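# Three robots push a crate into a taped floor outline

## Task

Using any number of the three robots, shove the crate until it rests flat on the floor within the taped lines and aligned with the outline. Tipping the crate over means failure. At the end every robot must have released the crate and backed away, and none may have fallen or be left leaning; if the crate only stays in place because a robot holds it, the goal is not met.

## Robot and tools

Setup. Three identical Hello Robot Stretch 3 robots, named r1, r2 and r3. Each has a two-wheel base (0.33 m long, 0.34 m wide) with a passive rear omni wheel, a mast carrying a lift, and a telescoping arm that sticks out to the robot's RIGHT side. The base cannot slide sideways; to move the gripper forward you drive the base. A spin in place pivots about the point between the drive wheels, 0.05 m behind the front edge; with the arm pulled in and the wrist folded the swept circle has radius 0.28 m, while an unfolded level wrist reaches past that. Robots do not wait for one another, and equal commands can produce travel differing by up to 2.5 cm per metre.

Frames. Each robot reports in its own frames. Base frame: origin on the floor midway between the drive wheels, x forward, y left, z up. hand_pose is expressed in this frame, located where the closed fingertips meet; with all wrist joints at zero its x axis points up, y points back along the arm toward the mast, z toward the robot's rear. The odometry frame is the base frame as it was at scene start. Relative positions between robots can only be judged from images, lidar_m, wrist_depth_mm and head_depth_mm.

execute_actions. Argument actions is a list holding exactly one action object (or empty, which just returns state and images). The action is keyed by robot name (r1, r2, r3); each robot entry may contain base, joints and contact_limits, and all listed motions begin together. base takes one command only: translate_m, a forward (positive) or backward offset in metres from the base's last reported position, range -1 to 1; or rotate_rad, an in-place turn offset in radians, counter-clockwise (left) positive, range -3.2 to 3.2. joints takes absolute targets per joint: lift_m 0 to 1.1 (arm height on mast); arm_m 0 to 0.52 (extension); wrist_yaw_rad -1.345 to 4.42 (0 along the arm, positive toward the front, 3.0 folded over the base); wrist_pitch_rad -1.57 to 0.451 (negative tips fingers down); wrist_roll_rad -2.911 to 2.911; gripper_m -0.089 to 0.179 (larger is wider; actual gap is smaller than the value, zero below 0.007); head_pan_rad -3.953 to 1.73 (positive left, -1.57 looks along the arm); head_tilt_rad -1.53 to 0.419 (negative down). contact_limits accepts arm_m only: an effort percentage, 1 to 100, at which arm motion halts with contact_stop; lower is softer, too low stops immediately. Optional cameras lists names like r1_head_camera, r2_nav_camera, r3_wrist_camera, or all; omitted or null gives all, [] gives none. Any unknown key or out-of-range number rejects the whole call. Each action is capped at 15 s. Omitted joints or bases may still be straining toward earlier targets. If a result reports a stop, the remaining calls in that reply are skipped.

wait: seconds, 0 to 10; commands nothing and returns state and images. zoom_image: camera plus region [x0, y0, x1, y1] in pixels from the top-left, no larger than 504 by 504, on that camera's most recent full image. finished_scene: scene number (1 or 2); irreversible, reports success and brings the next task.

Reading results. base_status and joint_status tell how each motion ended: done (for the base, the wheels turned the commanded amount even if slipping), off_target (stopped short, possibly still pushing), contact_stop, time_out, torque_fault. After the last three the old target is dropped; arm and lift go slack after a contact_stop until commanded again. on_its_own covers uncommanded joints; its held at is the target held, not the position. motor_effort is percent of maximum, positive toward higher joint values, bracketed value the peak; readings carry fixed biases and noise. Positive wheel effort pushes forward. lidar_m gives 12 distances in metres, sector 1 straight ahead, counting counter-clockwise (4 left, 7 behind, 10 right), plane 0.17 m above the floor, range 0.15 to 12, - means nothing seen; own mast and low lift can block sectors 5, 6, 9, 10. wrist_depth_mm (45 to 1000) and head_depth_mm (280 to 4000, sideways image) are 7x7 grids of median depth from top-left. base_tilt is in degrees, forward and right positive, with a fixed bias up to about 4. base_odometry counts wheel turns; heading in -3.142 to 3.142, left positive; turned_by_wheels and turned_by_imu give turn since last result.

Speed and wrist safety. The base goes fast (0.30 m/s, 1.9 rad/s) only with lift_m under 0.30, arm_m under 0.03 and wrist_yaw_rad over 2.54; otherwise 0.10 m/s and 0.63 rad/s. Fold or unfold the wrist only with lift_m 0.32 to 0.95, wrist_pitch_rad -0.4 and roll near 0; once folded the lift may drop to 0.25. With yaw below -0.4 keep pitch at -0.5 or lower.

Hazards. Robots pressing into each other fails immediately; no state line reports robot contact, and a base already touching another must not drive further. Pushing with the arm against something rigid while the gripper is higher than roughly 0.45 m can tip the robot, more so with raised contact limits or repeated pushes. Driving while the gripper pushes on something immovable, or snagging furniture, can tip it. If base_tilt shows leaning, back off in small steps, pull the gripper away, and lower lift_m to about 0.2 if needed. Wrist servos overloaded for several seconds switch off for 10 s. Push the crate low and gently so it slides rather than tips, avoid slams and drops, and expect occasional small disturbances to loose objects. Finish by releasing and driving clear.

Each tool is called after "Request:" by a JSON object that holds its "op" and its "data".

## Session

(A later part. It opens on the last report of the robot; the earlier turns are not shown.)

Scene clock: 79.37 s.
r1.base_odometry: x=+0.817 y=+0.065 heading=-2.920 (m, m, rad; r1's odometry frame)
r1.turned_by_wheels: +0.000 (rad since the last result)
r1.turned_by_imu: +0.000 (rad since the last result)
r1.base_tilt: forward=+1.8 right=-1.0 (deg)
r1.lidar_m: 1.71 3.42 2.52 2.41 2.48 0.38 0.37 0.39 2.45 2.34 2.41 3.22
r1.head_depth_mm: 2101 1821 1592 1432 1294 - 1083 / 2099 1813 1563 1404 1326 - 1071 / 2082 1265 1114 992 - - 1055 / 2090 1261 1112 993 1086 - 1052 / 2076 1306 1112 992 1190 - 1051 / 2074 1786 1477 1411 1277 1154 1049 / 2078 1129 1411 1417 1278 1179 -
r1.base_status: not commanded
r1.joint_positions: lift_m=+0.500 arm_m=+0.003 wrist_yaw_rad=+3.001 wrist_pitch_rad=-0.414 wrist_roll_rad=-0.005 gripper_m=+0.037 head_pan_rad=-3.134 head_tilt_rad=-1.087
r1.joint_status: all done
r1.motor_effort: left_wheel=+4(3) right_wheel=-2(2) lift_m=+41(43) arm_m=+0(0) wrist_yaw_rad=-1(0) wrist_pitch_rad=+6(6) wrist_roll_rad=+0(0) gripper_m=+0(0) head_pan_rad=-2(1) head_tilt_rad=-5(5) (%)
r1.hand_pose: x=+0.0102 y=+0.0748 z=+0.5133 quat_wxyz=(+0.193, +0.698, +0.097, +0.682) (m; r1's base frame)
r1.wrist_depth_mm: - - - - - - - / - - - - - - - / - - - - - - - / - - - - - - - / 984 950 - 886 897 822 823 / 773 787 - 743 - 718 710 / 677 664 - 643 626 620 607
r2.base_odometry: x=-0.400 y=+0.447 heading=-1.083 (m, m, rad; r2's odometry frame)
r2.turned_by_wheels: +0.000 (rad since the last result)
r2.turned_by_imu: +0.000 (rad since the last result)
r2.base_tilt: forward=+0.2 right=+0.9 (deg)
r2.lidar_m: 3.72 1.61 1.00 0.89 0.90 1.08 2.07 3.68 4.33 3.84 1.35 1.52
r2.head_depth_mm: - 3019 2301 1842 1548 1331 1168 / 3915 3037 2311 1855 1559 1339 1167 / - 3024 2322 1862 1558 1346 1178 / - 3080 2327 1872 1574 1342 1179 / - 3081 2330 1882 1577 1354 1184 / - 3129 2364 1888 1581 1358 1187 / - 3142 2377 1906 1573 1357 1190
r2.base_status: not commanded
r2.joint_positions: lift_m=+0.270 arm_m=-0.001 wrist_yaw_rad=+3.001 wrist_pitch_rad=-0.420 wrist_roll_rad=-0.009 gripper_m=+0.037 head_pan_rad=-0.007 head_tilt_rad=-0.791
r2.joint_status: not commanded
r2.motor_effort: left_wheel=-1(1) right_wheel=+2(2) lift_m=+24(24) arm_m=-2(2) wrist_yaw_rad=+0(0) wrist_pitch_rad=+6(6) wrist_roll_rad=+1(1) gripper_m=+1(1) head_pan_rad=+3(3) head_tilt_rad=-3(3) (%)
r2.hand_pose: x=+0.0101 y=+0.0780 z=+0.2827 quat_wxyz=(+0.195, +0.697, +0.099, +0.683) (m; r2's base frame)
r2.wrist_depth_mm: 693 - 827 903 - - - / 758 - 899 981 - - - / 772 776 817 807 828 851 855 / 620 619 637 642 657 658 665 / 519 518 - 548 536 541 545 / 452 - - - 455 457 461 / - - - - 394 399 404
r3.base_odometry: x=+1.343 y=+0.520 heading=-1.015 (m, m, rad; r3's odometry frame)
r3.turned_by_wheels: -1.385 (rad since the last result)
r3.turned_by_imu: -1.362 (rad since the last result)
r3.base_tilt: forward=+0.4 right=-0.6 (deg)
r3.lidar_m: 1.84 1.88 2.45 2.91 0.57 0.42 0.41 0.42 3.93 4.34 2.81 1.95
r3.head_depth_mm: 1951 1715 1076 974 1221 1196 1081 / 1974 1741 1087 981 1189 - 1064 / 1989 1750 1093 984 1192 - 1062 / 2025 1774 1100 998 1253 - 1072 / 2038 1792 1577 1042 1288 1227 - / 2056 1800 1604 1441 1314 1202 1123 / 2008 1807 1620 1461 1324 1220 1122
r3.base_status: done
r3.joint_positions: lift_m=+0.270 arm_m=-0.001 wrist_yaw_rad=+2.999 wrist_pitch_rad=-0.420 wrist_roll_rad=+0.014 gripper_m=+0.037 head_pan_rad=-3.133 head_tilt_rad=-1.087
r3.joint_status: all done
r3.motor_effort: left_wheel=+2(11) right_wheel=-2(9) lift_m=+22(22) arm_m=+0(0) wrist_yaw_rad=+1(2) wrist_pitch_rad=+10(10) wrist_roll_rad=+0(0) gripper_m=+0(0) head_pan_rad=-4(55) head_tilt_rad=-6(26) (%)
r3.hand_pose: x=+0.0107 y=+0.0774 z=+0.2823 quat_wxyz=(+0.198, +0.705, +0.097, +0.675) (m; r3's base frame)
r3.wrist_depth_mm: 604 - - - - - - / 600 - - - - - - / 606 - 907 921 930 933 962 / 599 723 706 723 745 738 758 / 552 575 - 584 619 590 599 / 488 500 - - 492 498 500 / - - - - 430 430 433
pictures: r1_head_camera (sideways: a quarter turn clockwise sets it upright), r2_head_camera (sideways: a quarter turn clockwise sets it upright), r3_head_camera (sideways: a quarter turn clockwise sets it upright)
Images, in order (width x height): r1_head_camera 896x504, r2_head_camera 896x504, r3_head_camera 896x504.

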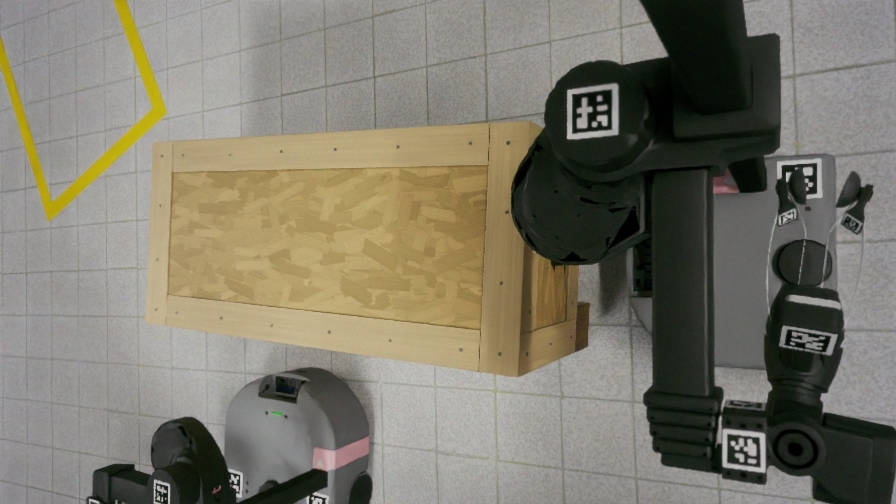

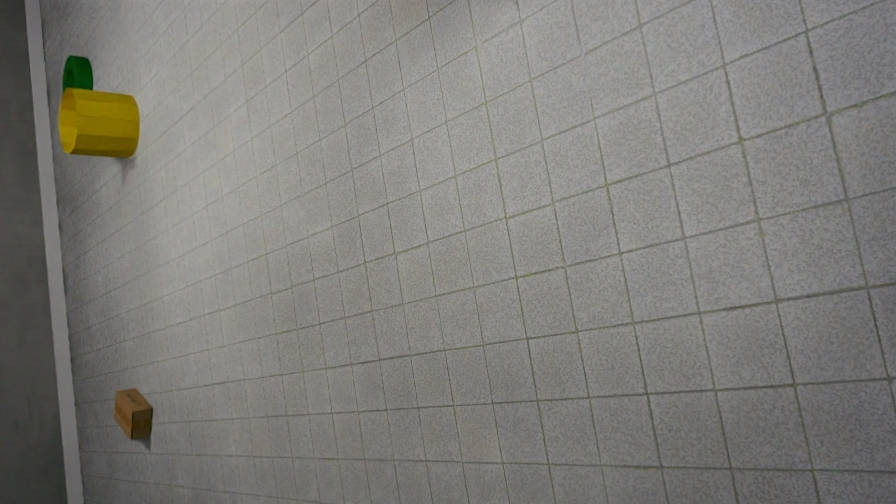

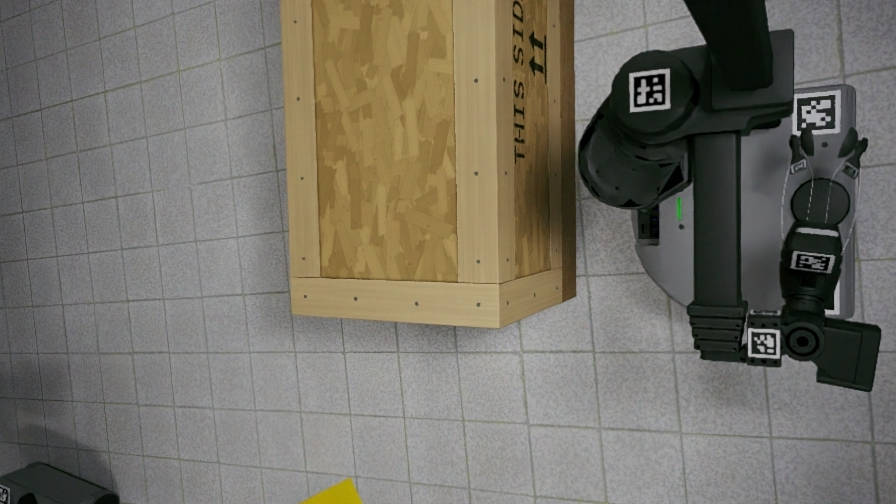

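Request:
{"op": "execute_actions", "data": {"actions": [{"r1":{"base":{"translate_m":-0.15}},"r3":{"joints":{"lift_m":0.56},"base":{"translate_m":-0.1}},"r2":{"joints":{"head_pan_rad":-0.6,"head_tilt_rad":-0.7}}}], "cameras": ["r1_head_camera","r3_head_camera","r2_head_camera"]}}

Scene clock: 86.73 s.
r1.base_odometry: x=+0.963 y=+0.098 heading=-2.920 (m, m, rad; r1's odometry frame)
r1.turned_by_wheels: +0.000 (rad since the last result)
r1.turned_by_imu: +0.043 (rad since the last result)
r1.base_tilt: forward=+1.9 right=-1.0 (deg)
r1.lidar_m: 1.82 3.35 2.48 2.41 2.34 0.28 0.28 0.30 2.42 2.34 2.44 3.35
r1.head_depth_mm: 2095 1800 1592 1425 1287 - 1083 / 2102 1817 1547 1381 1321 - 1075 / 2079 1263 1115 994 - - 1054 / 2082 1249 1112 993 934 - 1054 / 2062 1789 1146 989 933 - 1054 / 849 1796 1388 1407 1259 - 1054 / 767 1718 1503 1415 1273 1178 -
r1.base_status: translate_m off_target (by the wheels' count: -0.1496 of -0.1500)
r1.joint_positions: lift_m=+0.500 arm_m=+0.003 wrist_yaw_rad=+3.001 wrist_pitch_rad=-0.415 wrist_roll_rad=-0.005 gripper_m=+0.037 head_pan_rad=-3.135 head_tilt_rad=-1.090
r1.joint_status: not commanded
r1.on_its_own: left_wheel is at rest, and its effort (-73) is outside its rest range (-18 to +18); right_wheel is at rest, and its effort (-62) is outside its rest range (-18 to +18)
r1.motor_effort: left_wheel=-73(100) right_wheel=-62(78) lift_m=+36(40) arm_m=+0(0) wrist_yaw_rad=-1(3) wrist_pitch_rad=+6(6) wrist_roll_rad=+0(0) gripper_m=+1(1) head_pan_rad=-1(2) head_tilt_rad=-4(5) (%)
r1.hand_pose: x=+0.0103 y=+0.0746 z=+0.5131 quat_wxyz=(+0.194, +0.698, +0.097, +0.682) (m; r1's base frame)
r1.wrist_depth_mm: - - - - - - - / - - - - - - - / - - - - - - - / - - - - - - - / 983 935 - 902 887 830 832 / 771 762 - 735 - 721 690 / 309 653 - 636 632 624 610
r2.base_odometry: x=-0.400 y=+0.447 heading=-1.083 (m, m, rad; r2's odometry frame)
r2.turned_by_wheels: +0.000 (rad since the last result)
r2.turned_by_imu: -0.001 (rad since the last result)
r2.base_tilt: forward=+0.2 right=+0.9 (deg)
r2.lidar_m: 3.72 1.61 1.00 0.90 0.90 1.08 2.07 3.69 4.33 3.87 1.34 1.52
r2.head_depth_mm: 3859 3827 1851 1594 1661 1404 1210 / - 3779 1876 1770 1675 1407 1214 / - 3902 1923 1933 1672 1413 1213 / - 2174 2175 2095 1696 1416 1217 / - 3709 2712 2078 1677 1420 1223 / - 3976 2739 2104 1694 1421 1225 / - - 2793 2106 1700 1428 1232
r2.base_status: not commanded
r2.joint_positions: lift_m=+0.270 arm_m=-0.001 wrist_yaw_rad=+3.001 wrist_pitch_rad=-0.420 wrist_roll_rad=-0.009 gripper_m=+0.037 head_pan_rad=-0.593 head_tilt_rad=-0.705
r2.joint_status: all done
r2.motor_effort: left_wheel=-1(1) right_wheel=+2(2) lift_m=+24(24) arm_m=-2(2) wrist_yaw_rad=+0(0) wrist_pitch_rad=+6(6) wrist_roll_rad=+1(1) gripper_m=+0(1) head_pan_rad=-3(40) head_tilt_rad=+2(10) (%)
r2.hand_pose: x=+0.0101 y=+0.0780 z=+0.2827 quat_wxyz=(+0.195, +0.697, +0.099, +0.683) (m; r2's base frame)
r2.wrist_depth_mm: 701 - 835 909 - - - / 753 - 894 967 - - - / 769 778 801 809 821 840 848 / 621 619 634 648 655 661 666 / 517 519 - 549 535 544 551 / 452 - - - 455 459 465 / - - - - 394 401 400
r3.base_odometry: x=+1.290 y=+0.605 heading=-1.015 (m, m, rad; r3's odometry frame)
r3.turned_by_wheels: +0.000 (rad since the last result)
r3.turned_by_imu: -0.001 (rad since the last result)
r3.base_tilt: forward=+0.4 right=-0.6 (deg)
r3.lidar_m: 1.94 1.98 2.59 2.84 0.42 0.32 0.31 0.32 3.75 4.34 2.98 2.06
r3.head_depth_mm: 1941 1721 1542 972 - - 1078 / 1989 1734 1559 992 - - 1071 / 1995 1747 1564 1001 - - - / 2033 1761 1579 991 962 - 1070 / 2059 1795 1594 1016 1063 - 1085 / 2080 1809 1603 1442 1322 - - / 2004 1817 1620 1457 1323 1219 1130
r3.base_status: done
r3.joint_positions: lift_m=+0.560 arm_m=-0.001 wrist_yaw_rad=+2.999 wrist_pitch_rad=-0.420 wrist_roll_rad=+0.014 gripper_m=+0.037 head_pan_rad=-3.133 head_tilt_rad=-1.087
r3.joint_status: all done
r3.motor_effort: left_wheel=+3(11) right_wheel=-2(12) lift_m=+28(29) arm_m=+0(0) wrist_yaw_rad=+0(1) wrist_pitch_rad=+10(10) wrist_roll_rad=+0(0) gripper_m=+0(0) head_pan_rad=-4(5) head_tilt_rad=-5(6) (%)
r3.hand_pose: x=+0.0107 y=+0.0774 z=+0.5721 quat_wxyz=(+0.197, +0.705, +0.097, +0.675) (m; r3's base frame)
r3.wrist_depth_mm: - - - - - - - / - - - - - - - / 673 - - - - - - / 533 585 - - - - - / 457 629 - 998 - - - / 430 623 - 852 865 864 874 / 422 608 715 724 736 752 737
pictures: r1_head_camera (sideways: a quarter turn clockwise sets it upright), r2_head_camera (sideways: a quarter turn clockwise sets it upright), r3_head_camera (sideways: a quarter turn clockwise sets it upright)
Images, in order (width x height): r1_head_camera 896x504, r2_head_camera 896x504, r3_head_camera 896x504.

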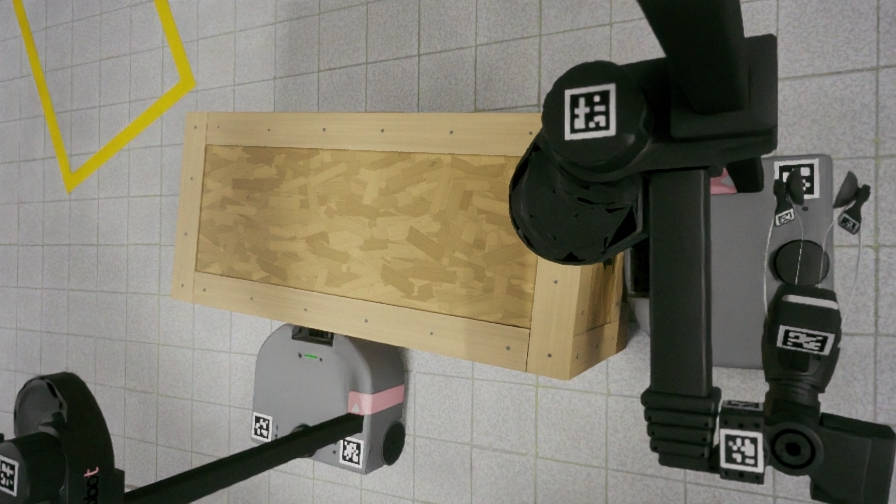

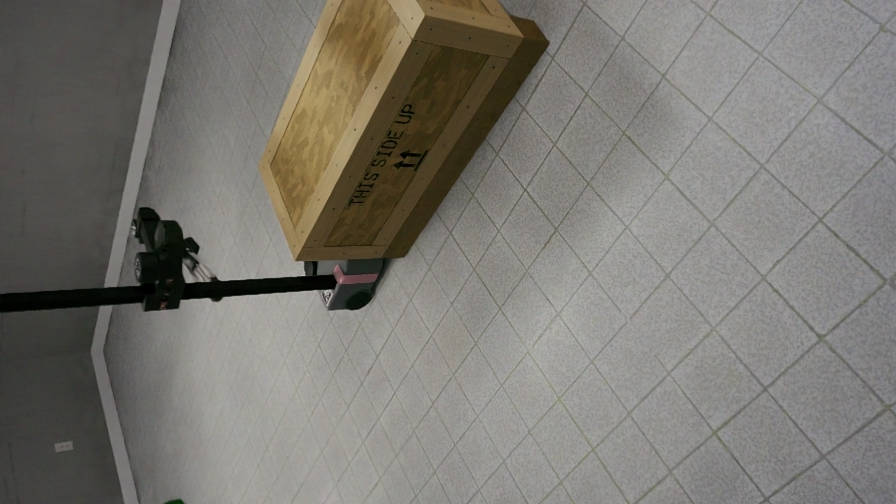

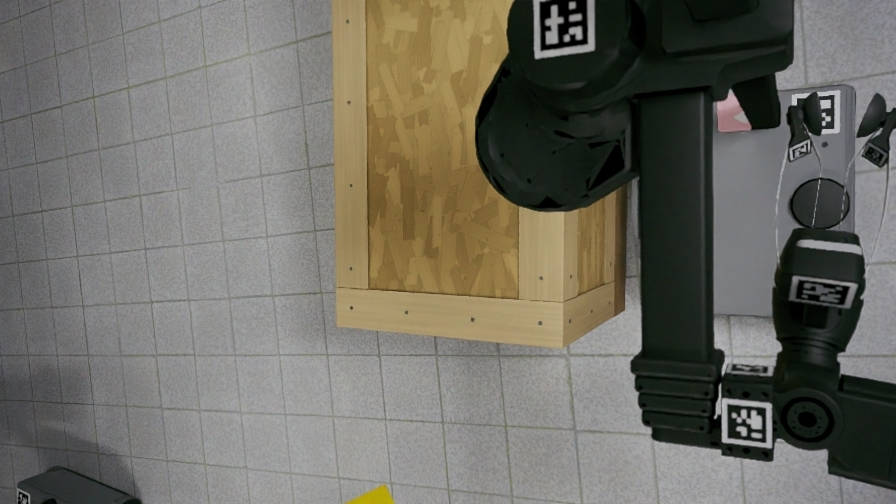

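Request:
{"op": "execute_actions", "data": {"actions": [{"r1":{"base":{"translate_m":0.06},"joints":{"lift_m":0.28}},"r3":{"base":{"rotate_rad":0.55}}}], "cameras": []}}

Request:
{"op": "execute_actions", "data": {"actions": [{"r1":{"base":{"rotate_rad":-1.62},"joints":{"head_pan_rad":-1.57}},"r3":{"base":{"translate_m":0.2}}}], "cameras": []}}

Request:
{"op": "execute_actions", "data": {"actions": [{"r1":{"base":{"translate_m":0.5}},"r3":{"base":{"rotate_rad":-0.6}}}], "cameras": []}}

Request:
{"op": "execute_actions", "data": {"actions": [{"r1":{"base":{"rotate_rad":-1.571},"joints":{"head_pan_rad":0}},"r3":{"base":{"translate_m":-0.18}}}], "cameras": ["r1_head_camera","r3_head_camera"]}}

Scene clock: 121.93 s.
r1.base_odometry: x=+0.905 y=+0.085 heading=-2.920 (m, m, rad; r1's odometry frame)
r1.turned_by_wheels: +0.000 (rad since the last result)
r1.turned_by_imu: +0.000 (rad since the last result)
r1.base_tilt: forward=+1.9 right=-1.0 (deg)
r1.lidar_m: 1.76 3.36 2.49 2.40 2.51 0.34 0.34 0.36 2.41 2.34 2.45 3.35
r1.head_depth_mm: 2094 1808 1598 1422 1285 1138 1083 / 2084 1772 1540 1384 1270 1203 1080 / 2070 1261 1110 991 935 - 1058 / 2067 1253 1106 993 969 - 1054 / 2066 1755 1145 990 1112 - 1054 / 1977 1753 1419 1416 1276 1197 1050 / 881 1746 1523 1410 1278 1167 1073
r1.base_status: done
r1.joint_positions: lift_m=+0.280 arm_m=+0.003 wrist_yaw_rad=+3.001 wrist_pitch_rad=-0.415 wrist_roll_rad=-0.005 gripper_m=+0.037 head_pan_rad=-3.135 head_tilt_rad=-1.090
r1.joint_status: all done
r1.motor_effort: left_wheel=+0(66) right_wheel=+1(55) lift_m=+20(30) arm_m=+0(0) wrist_yaw_rad=-1(0) wrist_pitch_rad=+6(6) wrist_roll_rad=+0(0) gripper_m=-1(0) head_pan_rad=-1(1) head_tilt_rad=-4(4) (%)
r1.hand_pose: x=+0.0103 y=+0.0746 z=+0.2937 quat_wxyz=(+0.194, +0.698, +0.097, +0.682) (m; r1's base frame)
r1.wrist_depth_mm: - - - - - - - / - - - - - - - / - - - 944 947 916 855 / 773 782 737 720 697 691 680 / 633 623 - 586 601 559 553 / 515 509 - 514 - 475 461 / 371 - - - 413 402 403
r2.base_odometry: x=-0.400 y=+0.447 heading=-1.083 (m, m, rad; r2's odometry frame)
r2.turned_by_wheels: +0.000 (rad since the last result)
r2.turned_by_imu: -0.001 (rad since the last result)
r2.base_tilt: forward=+0.3 right=+0.9 (deg)
r2.lidar_m: 3.73 1.61 1.00 0.89 0.90 1.09 2.07 3.68 4.35 3.86 1.34 1.52
r2.head_depth_mm: 3804 3802 1845 1591 1669 1402 1203 / - 3798 1868 1772 1677 1407 1217 / - 3922 1918 1952 1673 1401 1220 / - 3876 2264 2074 1680 1416 1222 / - 3710 2626 2092 1692 1419 1227 / - - 2760 2105 1707 1422 1227 / - - 2766 2118 1701 1431 1232
r2.base_status: not commanded
r2.joint_positions: lift_m=+0.270 arm_m=-0.001 wrist_yaw_rad=+3.001 wrist_pitch_rad=-0.420 wrist_roll_rad=-0.009 gripper_m=+0.037 head_pan_rad=-0.593 head_tilt_rad=-0.705
r2.joint_status: not commanded
r2.motor_effort: left_wheel=-1(1) right_wheel=+2(2) lift_m=+24(24) arm_m=-2(2) wrist_yaw_rad=+0(0) wrist_pitch_rad=+6(6) wrist_roll_rad=+1(1) gripper_m=+0(1) head_pan_rad=-4(3) head_tilt_rad=+2(2) (%)
r2.hand_pose: x=+0.0101 y=+0.0780 z=+0.2827 quat_wxyz=(+0.195, +0.697, +0.099, +0.683) (m; r2's base frame)
r2.wrist_depth_mm: 704 - 832 918 - - - / 748 - 899 981 - - - / 766 789 806 827 825 845 851 / 619 624 635 652 656 663 676 / 511 515 - 549 536 547 547 / 451 - - - 453 454 465 / - - - - 394 400 403
r3.base_odometry: x=+1.290 y=+0.605 heading=-0.465 (m, m, rad; r3's odometry frame)
r3.turned_by_wheels: +0.550 (rad since the last result)
r3.turned_by_imu: +0.542 (rad since the last result)
r3.base_tilt: forward=+0.4 right=-0.6 (deg)
r3.lidar_m: 1.99 2.63 2.84 0.41 0.32 0.31 0.33 3.86 4.34 2.89 2.05 1.94
r3.head_depth_mm: 1947 1723 1542 972 - - 1074 / 1922 1734 1555 993 - - 1067 / 1893 1757 1572 1419 - - - / 2030 1775 1577 1429 1306 - 1067 / 2055 1789 1597 1432 1310 - 1078 / 2053 1803 1604 1447 1304 - - / 2082 1823 1625 1463 1322 1220 1138
r3.base_status: done
r3.joint_positions: lift_m=+0.560 arm_m=-0.001 wrist_yaw_rad=+2.999 wrist_pitch_rad=-0.420 wrist_roll_rad=+0.014 gripper_m=+0.037 head_pan_rad=-3.133 head_tilt_rad=-1.087
r3.joint_status: not commanded
r3.motor_effort: left_wheel=-2(5) right_wheel=+3(8) lift_m=+28(28) arm_m=+0(0) wrist_yaw_rad=+1(1) wrist_pitch_rad=+10(10) wrist_roll_rad=+0(0) gripper_m=+0(0) head_pan_rad=-4(5) head_tilt_rad=-6(7) (%)
r3.hand_pose: x=+0.0107 y=+0.0774 z=+0.5721 quat_wxyz=(+0.197, +0.705, +0.097, +0.675) (m; r3's base frame)
r3.wrist_depth_mm: - - - - - - - / - - - - - - - / - - 712 - - - - / 533 533 598 - - - - / 434 432 - - - - - / 367 413 - 852 879 867 878 / 338 438 727 726 768 754 769
pictures: none
No camera images: the call's "cameras" was empty. Leave "cameras" out to get every camera's image.

Scene clock: 125.17 s.
r1.base_odometry: x=+0.905 y=+0.085 heading=+1.743 (m, m, rad; r1's odometry frame)
r1.turned_by_wheels: -1.620 (rad since the last result)
r1.turned_by_imu: -1.618 (rad since the last result)
r1.base_tilt: forward=+1.9 right=-1.1 (deg)
r1.lidar_m: 2.34 2.42 3.25 1.76 3.48 2.51 2.40 2.48 0.34 0.33 0.36 2.45
r1.head_depth_mm: 2079 1806 1588 1427 1291 1177 1105 / 2080 1799 1564 1406 1271 1185 - / 2081 1259 1109 992 1024 - - / 2079 1259 1102 992 1054 - - / 2066 1706 1105 989 1079 1173 1076 / 2057 1791 1547 1412 1259 1167 1076 / 2058 1782 1381 1402 1270 1165 1070
r1.base_status: done
r1.joint_positions: lift_m=+0.280 arm_m=+0.003 wrist_yaw_rad=+3.001 wrist_pitch_rad=-0.415 wrist_roll_rad=-0.005 gripper_m=+0.037 head_pan_rad=-1.577 head_tilt_rad=-1.090
r1.joint_status: all done
r1.motor_effort: left_wheel=+3(15) right_wheel=-1(7) lift_m=+21(21) arm_m=+0(0) wrist_yaw_rad=-1(2) wrist_pitch_rad=+6(6) wrist_roll_rad=+0(0) gripper_m=+0(0) head_pan_rad=+3(32) head_tilt_rad=-4(4) (%)
r1.hand_pose: x=+0.0103 y=+0.0746 z=+0.2937 quat_wxyz=(+0.194, +0.698, +0.097, +0.682) (m; r1's base frame)
r1.wrist_depth_mm: - - - - - - - / - - - - - - - / - - - 939 936 912 868 / 802 768 743 724 694 687 675 / 625 613 - 583 587 566 539 / 526 515 - 512 - 470 464 / 438 - - - 417 407 396
r2.base_odometry: x=-0.400 y=+0.447 heading=-1.083 (m, m, rad; r2's odometry frame)
r2.turned_by_wheels: +0.000 (rad since the last result)
r2.turned_by_imu: +0.000 (rad since the last result)
r2.base_tilt: forward=+0.3 right=+0.9 (deg)
r2.lidar_m: 3.71 1.61 1.00 0.90 0.90 1.08 2.07 3.68 4.35 3.84 1.34 1.52
r2.head_depth_mm: 3745 3772 1856 1594 1658 1393 1209 / - 3820 1878 1764 1675 1411 1211 / - 3820 1938 1949 1683 1415 1217 / - 3925 2234 2074 1690 1411 1224 / - 3746 2412 2086 1683 1411 1222 / - 3982 2767 2103 1703 1433 1227 / - - 2792 2104 1699 1433 1230
r2.base_status: not commanded
r2.joint_positions: lift_m=+0.270 arm_m=-0.001 wrist_yaw_rad=+3.001 wrist_pitch_rad=-0.420 wrist_roll_rad=-0.009 gripper_m=+0.037 head_pan_rad=-0.593 head_tilt_rad=-0.705
r2.joint_status: not commanded
r2.motor_effort: left_wheel=-1(1) right_wheel=+2(3) lift_m=+24(24) arm_m=-2(2) wrist_yaw_rad=+0(0) wrist_pitch_rad=+6(6) wrist_roll_rad=+1(1) gripper_m=+1(0) head_pan_rad=-4(4) head_tilt_rad=+2(2) (%)
r2.hand_pose: x=+0.0101 y=+0.0780 z=+0.2827 quat_wxyz=(+0.195, +0.697, +0.099, +0.683) (m; r2's base frame)
r2.wrist_depth_mm: 689 - 822 897 - - - / 754 - 885 980 - - - / 780 792 805 813 822 838 858 / 620 620 632 643 647 654 665 / 515 520 - 546 537 543 548 / 451 - - - 456 458 463 / - - - - 395 400 401
r3.base_odometry: x=+1.469 y=+0.516 heading=-0.465 (m, m, rad; r3's odometry frame)
r3.turned_by_wheels: +0.000 (rad since the last result)
r3.turned_by_imu: -0.001 (rad since the last result)
r3.base_tilt: forward=+0.4 right=-0.6 (deg)
r3.lidar_m: 1.81 2.40 2.84 0.64 0.49 0.47 0.50 4.06 4.44 2.58 1.86 1.76
r3.head_depth_mm: 1966 1740 1076 975 - - 1073 / 1974 1743 1081 994 - - 1069 / 1974 1751 1576 1054 - - - / 2018 1763 1571 1424 1297 - 1065 / 2037 1783 1601 1430 1304 - 1082 / 2053 1805 1610 1439 1322 - - / 2082 1828 1622 1455 1329 1222 1140
r3.base_status: done
r3.joint_positions: lift_m=+0.560 arm_m=-0.001 wrist_yaw_rad=+2.999 wrist_pitch_rad=-0.420 wrist_roll_rad=+0.014 gripper_m=+0.037 head_pan_rad=-3.133 head_tilt_rad=-1.087
r3.joint_status: not commanded
r3.motor_effort: left_wheel=-2(5) right_wheel=+3(9) lift_m=+28(28) arm_m=+0(0) wrist_yaw_rad=+0(1) wrist_pitch_rad=+10(10) wrist_roll_rad=+0(0) gripper_m=+0(0) head_pan_rad=-5(5) head_tilt_rad=-4(5) (%)
r3.hand_pose: x=+0.0107 y=+0.0774 z=+0.5721 quat_wxyz=(+0.197, +0.705, +0.097, +0.675) (m; r3's base frame)
r3.wrist_depth_mm: - - - - - - - / - - - - - - - / 687 - - - - - - / 528 560 - - - - - / 482 584 - - - - - / 499 634 - 848 861 859 868 / 515 639 713 732 752 753 768
pictures: none
No camera images: the call's "cameras" was empty. Leave "cameras" out to get every camera's image.

Scene clock: 128.57 s.
r1.base_odometry: x=+0.819 y=+0.578 heading=+1.743 (m, m, rad; r1's odometry frame)
r1.turned_by_wheels: +0.000 (rad since the last result)
r1.turned_by_imu: -0.001 (rad since the last result)
r1.base_tilt: forward=+1.9 right=-0.9 (deg)
r1.lidar_m: 1.85 1.91 2.58 2.02 1.87 3.00 2.90 0.49 0.47 0.77 2.68 1.94
r1.head_depth_mm: 2075 1261 1113 1008 1111 1176 1108 / 2076 1764 1425 1342 1254 1193 - / 1941 1792 1583 1417 1281 - - / 742 1755 1389 1383 1282 - - / 745 972 1363 1394 1282 1171 1079 / 2067 1791 1574 1411 1275 1165 1078 / 2051 1784 1574 1407 1282 1167 1076
r1.base_status: done
r1.joint_positions: lift_m=+0.280 arm_m=+0.003 wrist_yaw_rad=+3.001 wrist_pitch_rad=-0.415 wrist_roll_rad=-0.005 gripper_m=+0.037 head_pan_rad=-1.576 head_tilt_rad=-1.090
r1.joint_status: not commanded
r1.motor_effort: left_wheel=+3(16) right_wheel=-2(6) lift_m=+21(21) arm_m=+0(0) wrist_yaw_rad=-2(1) wrist_pitch_rad=+6(6) wrist_roll_rad=+0(0) gripper_m=+0(1) head_pan_rad=+2(4) head_tilt_rad=-4(4) (%)
r1.hand_pose: x=+0.0103 y=+0.0746 z=+0.2937 quat_wxyz=(+0.194, +0.698, +0.097, +0.682) (m; r1's base frame)
r1.wrist_depth_mm: - - - - - - - / - - - - - - - / - - - 976 904 876 868 / 786 770 737 745 707 684 680 / 628 621 - 596 594 561 545 / 510 508 - 506 - 473 461 / 444 - - - 411 405 402
r2.base_odometry: x=-0.400 y=+0.447 heading=-1.083 (m, m, rad; r2's odometry frame)
r2.turned_by_wheels: +0.000 (rad since the last result)
r2.turned_by_imu: -0.001 (rad since the last result)
r2.base_tilt: forward=+0.2 right=+0.9 (deg)
r2.lidar_m: 3.71 1.61 1.00 0.90 0.90 1.09 2.08 3.70 4.34 3.86 1.34 1.52
r2.head_depth_mm: 3781 3786 1873 1587 1667 1408 1205 / - 3793 1876 1769 1675 1402 1215 / - 3460 1935 1933 1675 1408 1217 / - 3680 2382 2090 1686 1421 1228 / - 3898 2701 2079 1696 1420 1225 / - - 2774 2112 1695 1426 1231 / - - 2754 2111 1707 1435 1231
r2.base_status: not commanded
r2.joint_positions: lift_m=+0.270 arm_m=-0.001 wrist_yaw_rad=+3.001 wrist_pitch_rad=-0.420 wrist_roll_rad=-0.009 gripper_m=+0.037 head_pan_rad=-0.593 head_tilt_rad=-0.705
r2.joint_status: not commanded
r2.motor_effort: left_wheel=-2(1) right_wheel=+3(3) lift_m=+24(24) arm_m=-2(2) wrist_yaw_rad=+0(0) wrist_pitch_rad=+6(6) wrist_roll_rad=+1(1) gripper_m=+0(0) head_pan_rad=-4(4) head_tilt_rad=+2(2) (%)
r2.hand_pose: x=+0.0101 y=+0.0780 z=+0.2827 quat_wxyz=(+0.195, +0.697, +0.099, +0.683) (m; r2's base frame)
r2.wrist_depth_mm: 693 - 824 903 - - - / 745 - 903 962 - - - / 764 784 803 820 824 843 858 / 616 618 637 652 648 665 670 / 513 521 - 549 539 544 553 / 449 - - - 452 462 468 / - - - - 396 399 399
r3.base_odometry: x=+1.469 y=+0.516 heading=-1.065 (m, m, rad; r3's odometry frame)
r3.turned_by_wheels: -0.600 (rad since the last result)
r3.turned_by_imu: -0.593 (rad since the last result)
r3.base_tilt: forward=+0.4 right=-0.5 (deg)
r3.lidar_m: 1.76 1.78 2.24 0.91 0.69 0.50 0.47 0.49 3.82 4.44 2.88 1.91
r3.head_depth_mm: 1949 1715 1077 1017 - - 1071 / 1975 1736 1088 1008 - - 1073 / 1989 1763 1096 1017 - - - / 2014 1776 1110 1023 1277 - 1068 / 2053 1783 1114 1029 1292 - 1084 / 2061 1805 1135 1047 1308 - - / 2083 1843 1608 1461 1328 1224 1137
r3.base_status: done
r3.joint_positions: lift_m=+0.560 arm_m=-0.001 wrist_yaw_rad=+2.999 wrist_pitch_rad=-0.420 wrist_roll_rad=+0.014 gripper_m=+0.037 head_pan_rad=-3.133 head_tilt_rad=-1.087
r3.joint_status: not commanded
r3.motor_effort: left_wheel=+3(7) right_wheel=-3(7) lift_m=+28(28) arm_m=+0(0) wrist_yaw_rad=+1(0) wrist_pitch_rad=+10(10) wrist_roll_rad=+0(0) gripper_m=+0(0) head_pan_rad=-4(5) head_tilt_rad=-5(5) (%)
r3.hand_pose: x=+0.0107 y=+0.0774 z=+0.5721 quat_wxyz=(+0.197, +0.705, +0.097, +0.675) (m; r3's base frame)
r3.wrist_depth_mm: - - - - - - - / - - - - - - - / - - - - - - - / - - - - - - - / 929 - - - - - - / 698 854 - 861 869 854 870 / 667 735 724 748 744 757 753
pictures: none
No camera images: the call's "cameras" was empty. Leave "cameras" out to get every camera's image.

Scene clock: 131.30 s.
r1.base_odometry: x=+0.819 y=+0.578 heading=+0.172 (m, m, rad; r1's odometry frame)
r1.turned_by_wheels: -1.571 (rad since the last result)
r1.turned_by_imu: -1.569 (rad since the last result)
r1.base_tilt: forward=+1.9 right=-1.0 (deg)
r1.lidar_m: 0.76 2.63 1.93 1.85 1.92 2.62 1.94 1.87 3.00 2.90 0.49 0.47
r1.head_depth_mm: 1952 1260 1112 1008 1073 1174 1080 / 736 1694 1368 1349 1252 1180 1067 / 740 943 1344 1379 1289 1174 - / 1972 1781 1503 1398 1285 1172 - / 2059 1780 1584 1412 1274 1168 - / 2048 1788 1574 1416 1275 1166 1086 / 2045 1778 1577 1408 1277 1162 1075
r1.base_status: done
r1.joint_positions: lift_m=+0.280 arm_m=+0.003 wrist_yaw_rad=+3.001 wrist_pitch_rad=-0.415 wrist_roll_rad=-0.005 gripper_m=+0.037 head_pan_rad=-0.007 head_tilt_rad=-1.090
r1.joint_status: all done
r1.motor_effort: left_wheel=+3(16) right_wheel=-2(8) lift_m=+21(21) arm_m=-1(0) wrist_yaw_rad=-1(0) wrist_pitch_rad=+6(6) wrist_roll_rad=+0(0) gripper_m=+0(0) head_pan_rad=+3(33) head_tilt_rad=-4(4) (%)
r1.hand_pose: x=+0.0103 y=+0.0745 z=+0.2937 quat_wxyz=(+0.194, +0.698, +0.097, +0.682) (m; r1's base frame)
r1.wrist_depth_mm: - - - - - - - / - - - - - - - / - - - 937 939 909 882 / 792 768 753 738 690 684 668 / 624 611 - 582 593 556 550 / 523 502 - 499 - 478 462 / 443 - - - 415 405 403
r2.base_odometry: x=-0.400 y=+0.447 heading=-1.083 (m, m, rad; r2's odometry frame)
r2.turned_by_wheels: +0.000 (rad since the last result)
r2.turned_by_imu: +0.000 (rad since the last result)
r2.base_tilt: forward=+0.2 right=+0.9 (deg)
r2.lidar_m: 3.74 1.60 1.00 0.90 0.90 1.09 2.07 3.68 4.31 3.87 1.34 1.52
r2.head_depth_mm: 3736 3546 1861 1593 1660 1401 1205 / - 3852 1865 1745 1669 1410 1214 / - 3230 1930 1945 1676 1420 1213 / - 3857 2400 2080 1677 1416 1220 / - 3923 2709 2096 1699 1418 1225 / - - 2726 2083 1683 1428 1224 / - - 2765 2103 1698 1423 1238
r2.base_status: not commanded
r2.joint_positions: lift_m=+0.270 arm_m=-0.001 wrist_yaw_rad=+3.001 wrist_pitch_rad=-0.420 wrist_roll_rad=-0.009 gripper_m=+0.037 head_pan_rad=-0.593 head_tilt_rad=-0.705
r2.joint_status: not commanded
r2.motor_effort: left_wheel=-1(1) right_wheel=+3(2) lift_m=+24(24) arm_m=-2(2) wrist_yaw_rad=+0(0) wrist_pitch_rad=+6(6) wrist_roll_rad=+1(1) gripper_m=+0(1) head_pan_rad=-4(4) head_tilt_rad=+2(2) (%)
r2.hand_pose: x=+0.0101 y=+0.0780 z=+0.2827 quat_wxyz=(+0.195, +0.697, +0.099, +0.683) (m; r2's base frame)
r2.wrist_depth_mm: 710 - 822 911 - - - / 755 - 891 974 - - - / 771 784 800 809 831 844 851 / 615 624 647 641 653 666 666 / 510 518 - 542 539 541 549 / 450 - - - 452 460 460 / - - - - 395 396 401
r3.base_odometry: x=+1.381 y=+0.673 heading=-1.065 (m, m, rad; r3's odometry frame)
r3.turned_by_wheels: +0.000 (rad since the last result)
r3.turned_by_imu: +0.000 (rad since the last result)
r3.base_tilt: forward=+0.4 right=-0.5 (deg)
r3.lidar_m: 1.94 1.97 2.47 0.88 0.43 0.31 0.30 0.31 0.41 4.45 3.18 2.10
r3.head_depth_mm: 1954 1731 1541 969 - - 1078 / 1980 1743 1551 993 - - 1073 / 1987 1754 1569 999 - - - / 2027 1780 1576 999 942 - 1066 / 2063 1791 1599 1002 948 - 1086 / 2046 1803 1608 1010 954 - - / 2077 1823 1620 1464 1325 1222 1132
r3.base_status: done
r3.joint_positions: lift_m=+0.560 arm_m=-0.001 wrist_yaw_rad=+2.999 wrist_pitch_rad=-0.420 wrist_roll_rad=+0.014 gripper_m=+0.037 head_pan_rad=-3.133 head_tilt_rad=-1.087
r3.joint_status: not commanded
r3.motor_effort: left_wheel=+3(4) right_wheel=-2(8) lift_m=+28(28) arm_m=+0(0) wrist_yaw_rad=+1(1) wrist_pitch_rad=+10(10) wrist_roll_rad=+0(0) gripper_m=+0(0) head_pan_rad=-3(5) head_tilt_rad=-5(6) (%)
r3.hand_pose: x=+0.0107 y=+0.0774 z=+0.5721 quat_wxyz=(+0.197, +0.705, +0.097, +0.675) (m; r3's base frame)
r3.wrist_depth_mm: - - - - - - - / - - 998 - - - - / - - - - - - - / 535 620 - - - - - / 449 639 - - - - - / 426 640 - 855 893 880 877 / 425 588 730 751 762 759 765
pictures: r1_head_camera (sideways: a quarter turn clockwise sets it upright), r3_head_camera (sideways: a quarter turn clockwise sets it upright)
Images, in order (width x height): r1_head_camera 896x504, r3_head_camera 896x504.

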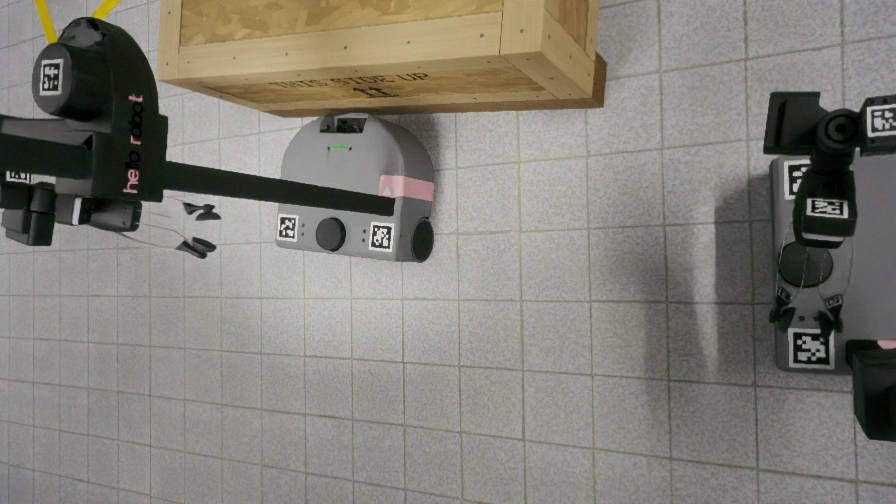

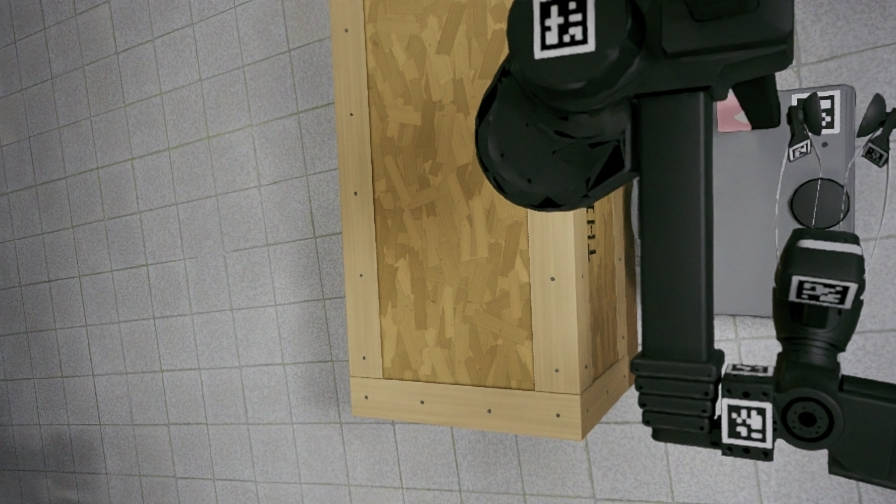

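Request:
{"op": "execute_actions", "data": {"actions": [{"r1":{"base":{"translate_m":0.44}},"r3":{"base":{"rotate_rad":-0.12}}}], "cameras": []}}

Request:
{"op": "execute_actions", "data": {"actions": [{"r1":{"base":{"rotate_rad":1.42},"joints":{"head_pan_rad":-3.14}}}], "cameras": []}}

Request:
{"op": "execute_actions", "data": {"actions": [{"r1":{"base":{"translate_m":-0.05},"joints":{"lift_m":0.5}},"r3":{"base":{"translate_m":-0.015},"joints":{"lift_m":0.72}}}], "cameras": ["r1_head_camera","r2_head_camera","r1_nav_camera"]}}

Scene clock: 139.60 s.
r1.base_odometry: x=+1.252 y=+0.653 heading=+0.173 (m, m, rad; r1's odometry frame)
r1.turned_by_wheels: +0.000 (rad since the last result)
r1.turned_by_imu: -0.001 (rad since the last result)
r1.base_tilt: forward=+1.9 right=-1.0 (deg)
r1.lidar_m: 0.45 2.60 1.92 1.85 1.92 2.62 2.29 2.29 0.33 0.33 0.35 0.33
r1.head_depth_mm: 286 333 1601 520 973 935 911 / 2056 363 429 537 1193 1172 1069 / 2071 1793 770 649 1110 1171 - / 2069 1790 1586 1394 1164 1170 - / 2069 1785 1575 1412 1283 1161 - / 2049 1784 1574 1415 1274 1166 1089 / 2045 1779 1567 1412 1278 1165 1074
r1.base_status: done
r1.joint_positions: lift_m=+0.280 arm_m=+0.003 wrist_yaw_rad=+3.001 wrist_pitch_rad=-0.415 wrist_roll_rad=-0.005 gripper_m=+0.037 head_pan_rad=-0.007 head_tilt_rad=-1.090
r1.joint_status: not commanded
r1.motor_effort: left_wheel=+3(15) right_wheel=-2(4) lift_m=+21(21) arm_m=+0(0) wrist_yaw_rad=-1(1) wrist_pitch_rad=+6(6) wrist_roll_rad=+0(0) gripper_m=+0(1) head_pan_rad=+3(3) head_tilt_rad=-4(4) (%)
r1.hand_pose: x=+0.0103 y=+0.0745 z=+0.2937 quat_wxyz=(+0.194, +0.698, +0.097, +0.682) (m; r1's base frame)
r1.wrist_depth_mm: - - - - - - - / - - - - - - - / - - - 942 912 894 870 / 782 774 743 720 709 683 682 / 627 623 - 592 600 562 548 / 510 515 - 508 - 484 464 / 441 - - - 413 405 401
r2.base_odometry: x=-0.400 y=+0.447 heading=-1.083 (m, m, rad; r2's odometry frame)
r2.turned_by_wheels: +0.000 (rad since the last result)
r2.turned_by_imu: -0.001 (rad since the last result)
r2.base_tilt: forward=+0.2 right=+1.0 (deg)
r2.lidar_m: 3.72 1.61 1.00 0.90 0.90 1.09 2.07 3.70 4.34 3.87 1.34 1.52
r2.head_depth_mm: 3672 3386 1875 1588 1659 1405 1210 / - 2420 1865 1755 1667 1403 1210 / - 3821 1927 1930 1685 1418 1217 / - 3882 2391 2058 1689 1417 1218 / - 3888 2740 2075 1691 1421 1226 / - - 2752 2094 1710 1424 1229 / - - 2739 2099 1710 1439 1230
r2.base_status: not commanded
r2.joint_positions: lift_m=+0.270 arm_m=-0.001 wrist_yaw_rad=+3.001 wrist_pitch_rad=-0.420 wrist_roll_rad=-0.009 gripper_m=+0.037 head_pan_rad=-0.593 head_tilt_rad=-0.705
r2.joint_status: not commanded
r2.motor_effort: left_wheel=-1(1) right_wheel=+3(2) lift_m=+24(24) arm_m=-2(2) wrist_yaw_rad=-1(0) wrist_pitch_rad=+6(6) wrist_roll_rad=+1(1) gripper_m=+0(1) head_pan_rad=-5(5) head_tilt_rad=+2(3) (%)
r2.hand_pose: x=+0.0101 y=+0.0780 z=+0.2827 quat_wxyz=(+0.195, +0.697, +0.099, +0.683) (m; r2's base frame)
r2.wrist_depth_mm: 696 - 824 891 - - - / 757 - 906 979 - - - / 768 774 804 810 835 843 856 / 613 618 636 648 651 662 668 / 513 518 - 548 537 545 551 / 450 - - - 451 460 462 / - - - - 393 397 400
r3.base_odometry: x=+1.381 y=+0.673 heading=-1.185 (m, m, rad; r3's odometry frame)
r3.turned_by_wheels: -0.120 (rad since the last result)
r3.turned_by_imu: -0.119 (rad since the last result)
r3.base_tilt: forward=+0.4 right=-0.6 (deg)
r3.lidar_m: 1.94 1.95 2.27 0.45 0.49 0.32 0.30 0.30 0.37 4.45 3.78 2.19
r3.head_depth_mm: 1946 1718 1073 976 - - 1079 / 1973 1734 1550 993 - - 1071 / 1992 1772 1572 1000 - - - / 2000 1778 1588 996 941 - 1073 / 2036 1799 1594 1001 936 - 1082 / 2061 1808 1610 1013 942 - - / 2080 1829 1617 1414 1276 1212 1133
r3.base_status: done
r3.joint_positions: lift_m=+0.560 arm_m=-0.001 wrist_yaw_rad=+2.999 wrist_pitch_rad=-0.420 wrist_roll_rad=+0.014 gripper_m=+0.037 head_pan_rad=-3.133 head_tilt_rad=-1.087
r3.joint_status: not commanded
r3.motor_effort: left_wheel=+2(6) right_wheel=-3(7) lift_m=+28(28) arm_m=+0(0) wrist_yaw_rad=+1(1) wrist_pitch_rad=+10(10) wrist_roll_rad=+0(0) gripper_m=+0(0) head_pan_rad=-5(4) head_tilt_rad=-5(6) (%)
r3.hand_pose: x=+0.0107 y=+0.0774 z=+0.5721 quat_wxyz=(+0.197, +0.705, +0.097, +0.675) (m; r3's base frame)
r3.wrist_depth_mm: - - - - - - - / - - 628 634 - - - / - - - - - - - / 572 - 690 - - - - / 512 - - 779 - - - / 484 784 - 791 871 857 869 / 473 705 719 751 732 735 757
pictures: none
No camera images: the call's "cameras" was empty. Leave "cameras" out to get every camera's image.

Scene clock: 141.77 s.
r1.base_odometry: x=+1.252 y=+0.653 heading=+1.592 (m, m, rad; r1's odometry frame)
r1.turned_by_wheels: +1.420 (rad since the last result)
r1.turned_by_imu: +1.419 (rad since the last result)
r1.base_tilt: forward=+1.9 right=-1.0 (deg)
r1.lidar_m: 1.85 1.86 2.28 3.80 3.83 3.19 0.33 0.34 0.44 0.33 3.20 2.04
r1.head_depth_mm: 2085 1804 1597 1434 1285 1136 1086 / 2089 1805 1593 1424 1283 1205 1082 / 2075 1802 1590 1421 1294 - 1055 / 2066 1794 1584 1022 1053 - 1053 / 2062 1794 1581 989 1025 - 1054 / 2057 1794 1582 988 1000 1196 1053 / 2062 1780 1579 986 972 1035 1037
r1.base_status: done
r1.joint_positions: lift_m=+0.280 arm_m=+0.003 wrist_yaw_rad=+3.001 wrist_pitch_rad=-0.415 wrist_roll_rad=-0.005 gripper_m=+0.037 head_pan_rad=-3.133 head_tilt_rad=-1.090
r1.joint_status: all done
r1.motor_effort: left_wheel=-3(11) right_wheel=+2(11) lift_m=+21(21) arm_m=+0(1) wrist_yaw_rad=-1(1) wrist_pitch_rad=+6(6) wrist_roll_rad=+0(0) gripper_m=+0(0) head_pan_rad=-2(29) head_tilt_rad=-4(4) (%)
r1.hand_pose: x=+0.0103 y=+0.0745 z=+0.2937 quat_wxyz=(+0.194, +0.698, +0.097, +0.682) (m; r1's base frame)
r1.wrist_depth_mm: - - - - - - - / - - - - - - - / - - - 953 914 915 856 / 801 791 764 724 693 693 673 / 628 607 - 593 585 561 557 / 521 517 - 500 - 471 466 / 442 - - - 411 406 405
r2.base_odometry: x=-0.400 y=+0.447 heading=-1.083 (m, m, rad; r2's odometry frame)
r2.turned_by_wheels: +0.000 (rad since the last result)
r2.turned_by_imu: +0.000 (rad since the last result)
r2.base_tilt: forward=+0.2 right=+0.9 (deg)
r2.lidar_m: 3.73 1.61 1.00 0.90 0.90 1.09 2.07 3.67 4.33 3.86 1.34 1.52
r2.head_depth_mm: 3747 3568 1861 1590 1658 1403 1209 / - 3228 1874 1773 1675 1409 1213 / - 3916 1920 1947 1670 1415 1220 / - 3876 2378 2080 1697 1414 1219 / - 3894 2719 2064 1701 1422 1218 / - 3949 2753 2091 1691 1423 1226 / - - 2754 2113 1708 1438 1235
r2.base_status: not commanded
r2.joint_positions: lift_m=+0.270 arm_m=-0.001 wrist_yaw_rad=+3.001 wrist_pitch_rad=-0.420 wrist_roll_rad=-0.009 gripper_m=+0.037 head_pan_rad=-0.593 head_tilt_rad=-0.705
r2.joint_status: not commanded
r2.motor_effort: left_wheel=-1(0) right_wheel=+2(3) lift_m=+24(24) arm_m=-2(2) wrist_yaw_rad=+0(0) wrist_pitch_rad=+6(6) wrist_roll_rad=+1(1) gripper_m=+0(1) head_pan_rad=-3(4) head_tilt_rad=+2(2) (%)
r2.hand_pose: x=+0.0101 y=+0.0780 z=+0.2827 quat_wxyz=(+0.195, +0.697, +0.099, +0.683) (m; r2's base frame)
r2.wrist_depth_mm: 703 - 823 898 - - - / 757 - 920 967 - - - / 762 784 803 798 817 849 837 / 620 620 644 642 659 659 670 / 515 517 - 546 542 547 544 / 451 - - - 455 457 466 / - - - - 396 400 401
r3.base_odometry: x=+1.381 y=+0.673 heading=-1.185 (m, m, rad; r3's odometry frame)
r3.turned_by_wheels: +0.000 (rad since the last result)
r3.turned_by_imu: +0.000 (rad since the last result)
r3.base_tilt: forward=+0.4 right=-0.6 (deg)
r3.lidar_m: 1.94 1.95 2.28 0.45 0.49 0.32 0.30 0.30 0.37 4.44 3.78 2.19
r3.head_depth_mm: 1949 1727 1075 975 - - 1073 / 1985 1729 1549 998 - - 1070 / 2012 1758 1567 999 - - - / 2008 1766 1593 994 944 - 1072 / 2035 1796 1586 1005 935 - 1083 / 2064 1802 1609 1012 943 - - / 2086 1822 1628 1412 1270 1221 1133
r3.base_status: not commanded
r3.joint_positions: lift_m=+0.560 arm_m=-0.001 wrist_yaw_rad=+2.999 wrist_pitch_rad=-0.420 wrist_roll_rad=+0.014 gripper_m=+0.037 head_pan_rad=-3.133 head_tilt_rad=-1.087
r3.joint_status: not commanded
r3.motor_effort: left_wheel=+3(2) right_wheel=-4(3) lift_m=+28(28) arm_m=+0(0) wrist_yaw_rad=+2(1) wrist_pitch_rad=+10(10) wrist_roll_rad=+0(0) gripper_m=+0(1) head_pan_rad=-4(5) head_tilt_rad=-6(6) (%)
r3.hand_pose: x=+0.0107 y=+0.0774 z=+0.5721 quat_wxyz=(+0.197, +0.705, +0.097, +0.675) (m; r3's base frame)
r3.wrist_depth_mm: - - - - - - - / - - - - - - - / - - 673 - - - - / 578 - 422 - - - - / 513 - - 967 - - - / 500 700 - 848 863 877 882 / 472 676 611 724 746 758 748
pictures: none
No camera images: the call's "cameras" was empty. Leave "cameras" out to get every camera's image.

Scene clock: 144.60 s.
r1.base_odometry: x=+1.253 y=+0.603 heading=+1.592 (m, m, rad; r1's odometry frame)
r1.turned_by_wheels: +0.000 (rad since the last result)
r1.turned_by_imu: +0.000 (rad since the last result)
r1.base_tilt: forward=+1.9 right=-1.0 (deg)
r1.lidar_m: 1.90 1.91 2.34 3.80 3.83 3.16 0.28 0.29 0.37 0.32 3.28 2.10
r1.head_depth_mm: 2080 1803 1596 1419 1291 - 1085 / 2097 1797 1603 1421 1341 - 1076 / 2075 1806 1584 1428 - - 1051 / 2072 1800 1585 1037 931 - 1055 / 2063 1791 1587 991 931 - 1054 / 2047 1790 1578 989 919 - 1049 / 2062 1786 1578 989 916 1033 -
r1.base_status: done
r1.joint_positions: lift_m=+0.500 arm_m=+0.003 wrist_yaw_rad=+3.001 wrist_pitch_rad=-0.415 wrist_roll_rad=-0.005 gripper_m=+0.037 head_pan_rad=-3.133 head_tilt_rad=-1.090
r1.joint_status: all done
r1.motor_effort: left_wheel=-2(13) right_wheel=+2(7) lift_m=+40(44) arm_m=-1(1) wrist_yaw_rad=-1(1) wrist_pitch_rad=+6(6) wrist_roll_rad=+0(0) gripper_m=+0(0) head_pan_rad=-1(1) head_tilt_rad=-4(4) (%)
r1.hand_pose: x=+0.0103 y=+0.0745 z=+0.5129 quat_wxyz=(+0.194, +0.698, +0.097, +0.682) (m; r1's base frame)
r1.wrist_depth_mm: - - - - - - - / - - - - - - - / - - - - - - - / - - - - - - - / 933 954 - 903 873 851 837 / 787 767 - 744 - 734 697 / 673 644 - 637 628 614 612
r2.base_odometry: x=-0.400 y=+0.447 heading=-1.083 (m, m, rad; r2's odometry frame)
r2.turned_by_wheels: +0.000 (rad since the last result)
r2.turned_by_imu: +0.000 (rad since the last result)
r2.base_tilt: forward=+0.2 right=+0.9 (deg)
r2.lidar_m: 3.72 1.60 1.00 0.90 0.90 1.09 2.07 3.68 4.35 3.87 1.34 1.52
r2.head_depth_mm: 3804 3376 1867 1586 1662 1401 1212 / - 3234 1861 1754 1677 1400 1211 / - 3626 1923 1937 1684 1413 1217 / - 3929 2411 2072 1679 1419 1221 / - 3953 2713 2102 1689 1421 1228 / - 3993 2764 2088 1693 1434 1225 / - - 2765 2130 1711 1429 1238
r2.base_status: not commanded
r2.joint_positions: lift_m=+0.270 arm_m=-0.001 wrist_yaw_rad=+3.001 wrist_pitch_rad=-0.420 wrist_roll_rad=-0.009 gripper_m=+0.037 head_pan_rad=-0.593 head_tilt_rad=-0.705
r2.joint_status: not commanded
r2.motor_effort: left_wheel=-2(1) right_wheel=+2(3) lift_m=+24(24) arm_m=-2(2) wrist_yaw_rad=+0(1) wrist_pitch_rad=+6(6) wrist_roll_rad=+1(1) gripper_m=+1(1) head_pan_rad=-5(4) head_tilt_rad=+2(2) (%)
r2.hand_pose: x=+0.0101 y=+0.0780 z=+0.2827 quat_wxyz=(+0.195, +0.697, +0.099, +0.683) (m; r2's base frame)
r2.wrist_depth_mm: 696 - 817 908 - - - / 755 - 894 969 - - - / 766 792 809 810 815 837 862 / 616 626 632 639 646 663 670 / 517 522 - 552 536 537 555 / 452 - - - 452 457 463 / - - - - 395 399 402
r3.base_odometry: x=+1.376 y=+0.687 heading=-1.185 (m, m, rad; r3's odometry frame)
r3.turned_by_wheels: +0.000 (rad since the last result)
r3.turned_by_imu: +0.000 (rad since the last result)
r3.base_tilt: forward=+0.4 right=-0.6 (deg)
r3.lidar_m: 1.96 1.96 2.30 0.45 0.47 0.31 0.28 0.28 0.35 4.47 3.80 2.21
r3.head_depth_mm: 1950 1723 1080 - - - 1079 / 1975 1730 1569 - - - 1069 / 2000 1750 1577 - - - 1063 / 2013 1776 1578 995 925 - - / 2039 1786 1591 1000 933 1183 - / 2063 1806 1603 1009 942 1189 1083 / 2069 1820 1618 1060 959 - -
r3.base_status: done
r3.joint_positions: lift_m=+0.720 arm_m=-0.001 wrist_yaw_rad=+2.999 wrist_pitch_rad=-0.420 wrist_roll_rad=+0.014 gripper_m=+0.037 head_pan_rad=-3.133 head_tilt_rad=-1.087
r3.joint_status: all done
r3.motor_effort: left_wheel=+3(8) right_wheel=-3(9) lift_m=+28(29) arm_m=+0(0) wrist_yaw_rad=+0(1) wrist_pitch_rad=+10(10) wrist_roll_rad=+0(0) gripper_m=+1(0) head_pan_rad=-3(4) head_tilt_rad=-6(5) (%)
r3.hand_pose: x=+0.0107 y=+0.0775 z=+0.7321 quat_wxyz=(+0.197, +0.705, +0.096, +0.675) (m; r3's base frame)
r3.wrist_depth_mm: - - - - - - - / - - - - - - - / - - 399 - - - - / - - 402 - - - - / - - - - - - - / 564 771 - - - - - / 493 676 736 902 913 935 929
pictures: r1_head_camera (sideways: a quarter turn clockwise sets it upright), r1_nav_camera (sideways: a quarter turn counterclockwise sets it upright), r2_head_camera (sideways: a quarter turn clockwise sets it upright)
Images, in order (width x height): r1_head_camera 896x504, r1_nav_camera 672x504, r2_head_camera 896x504.

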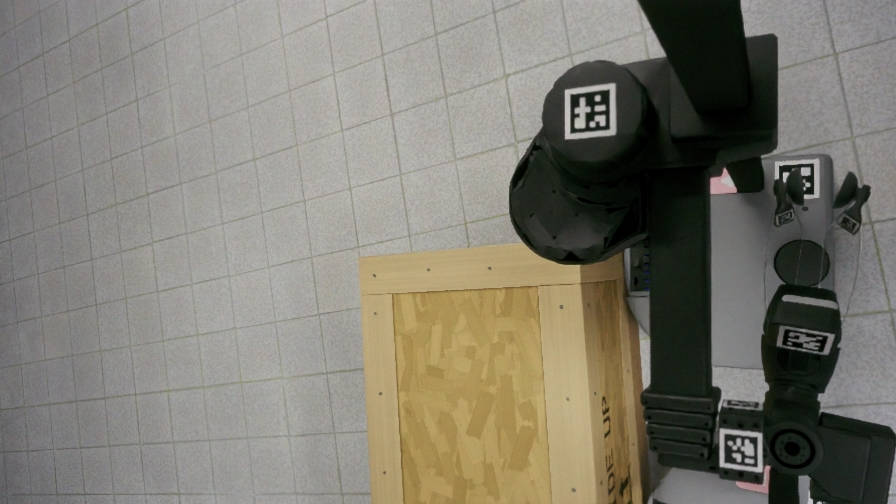

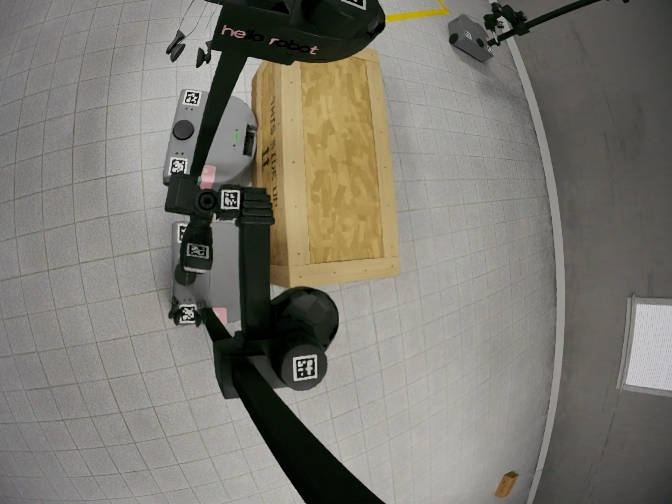

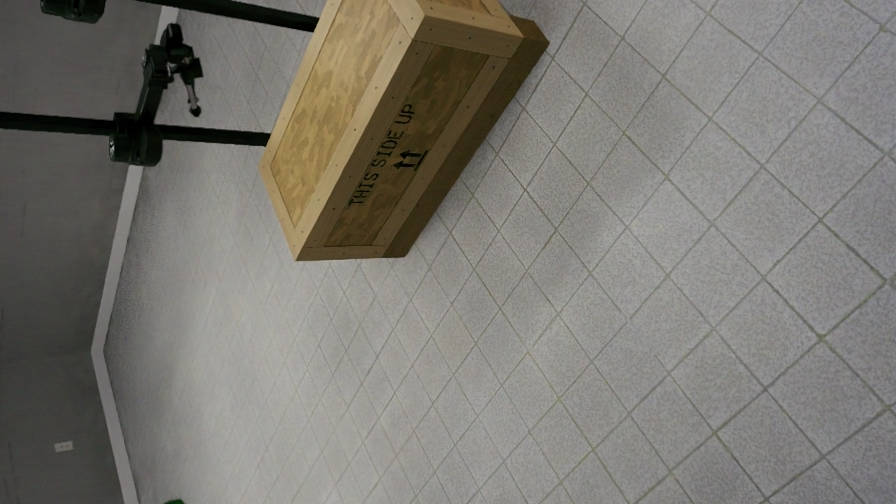

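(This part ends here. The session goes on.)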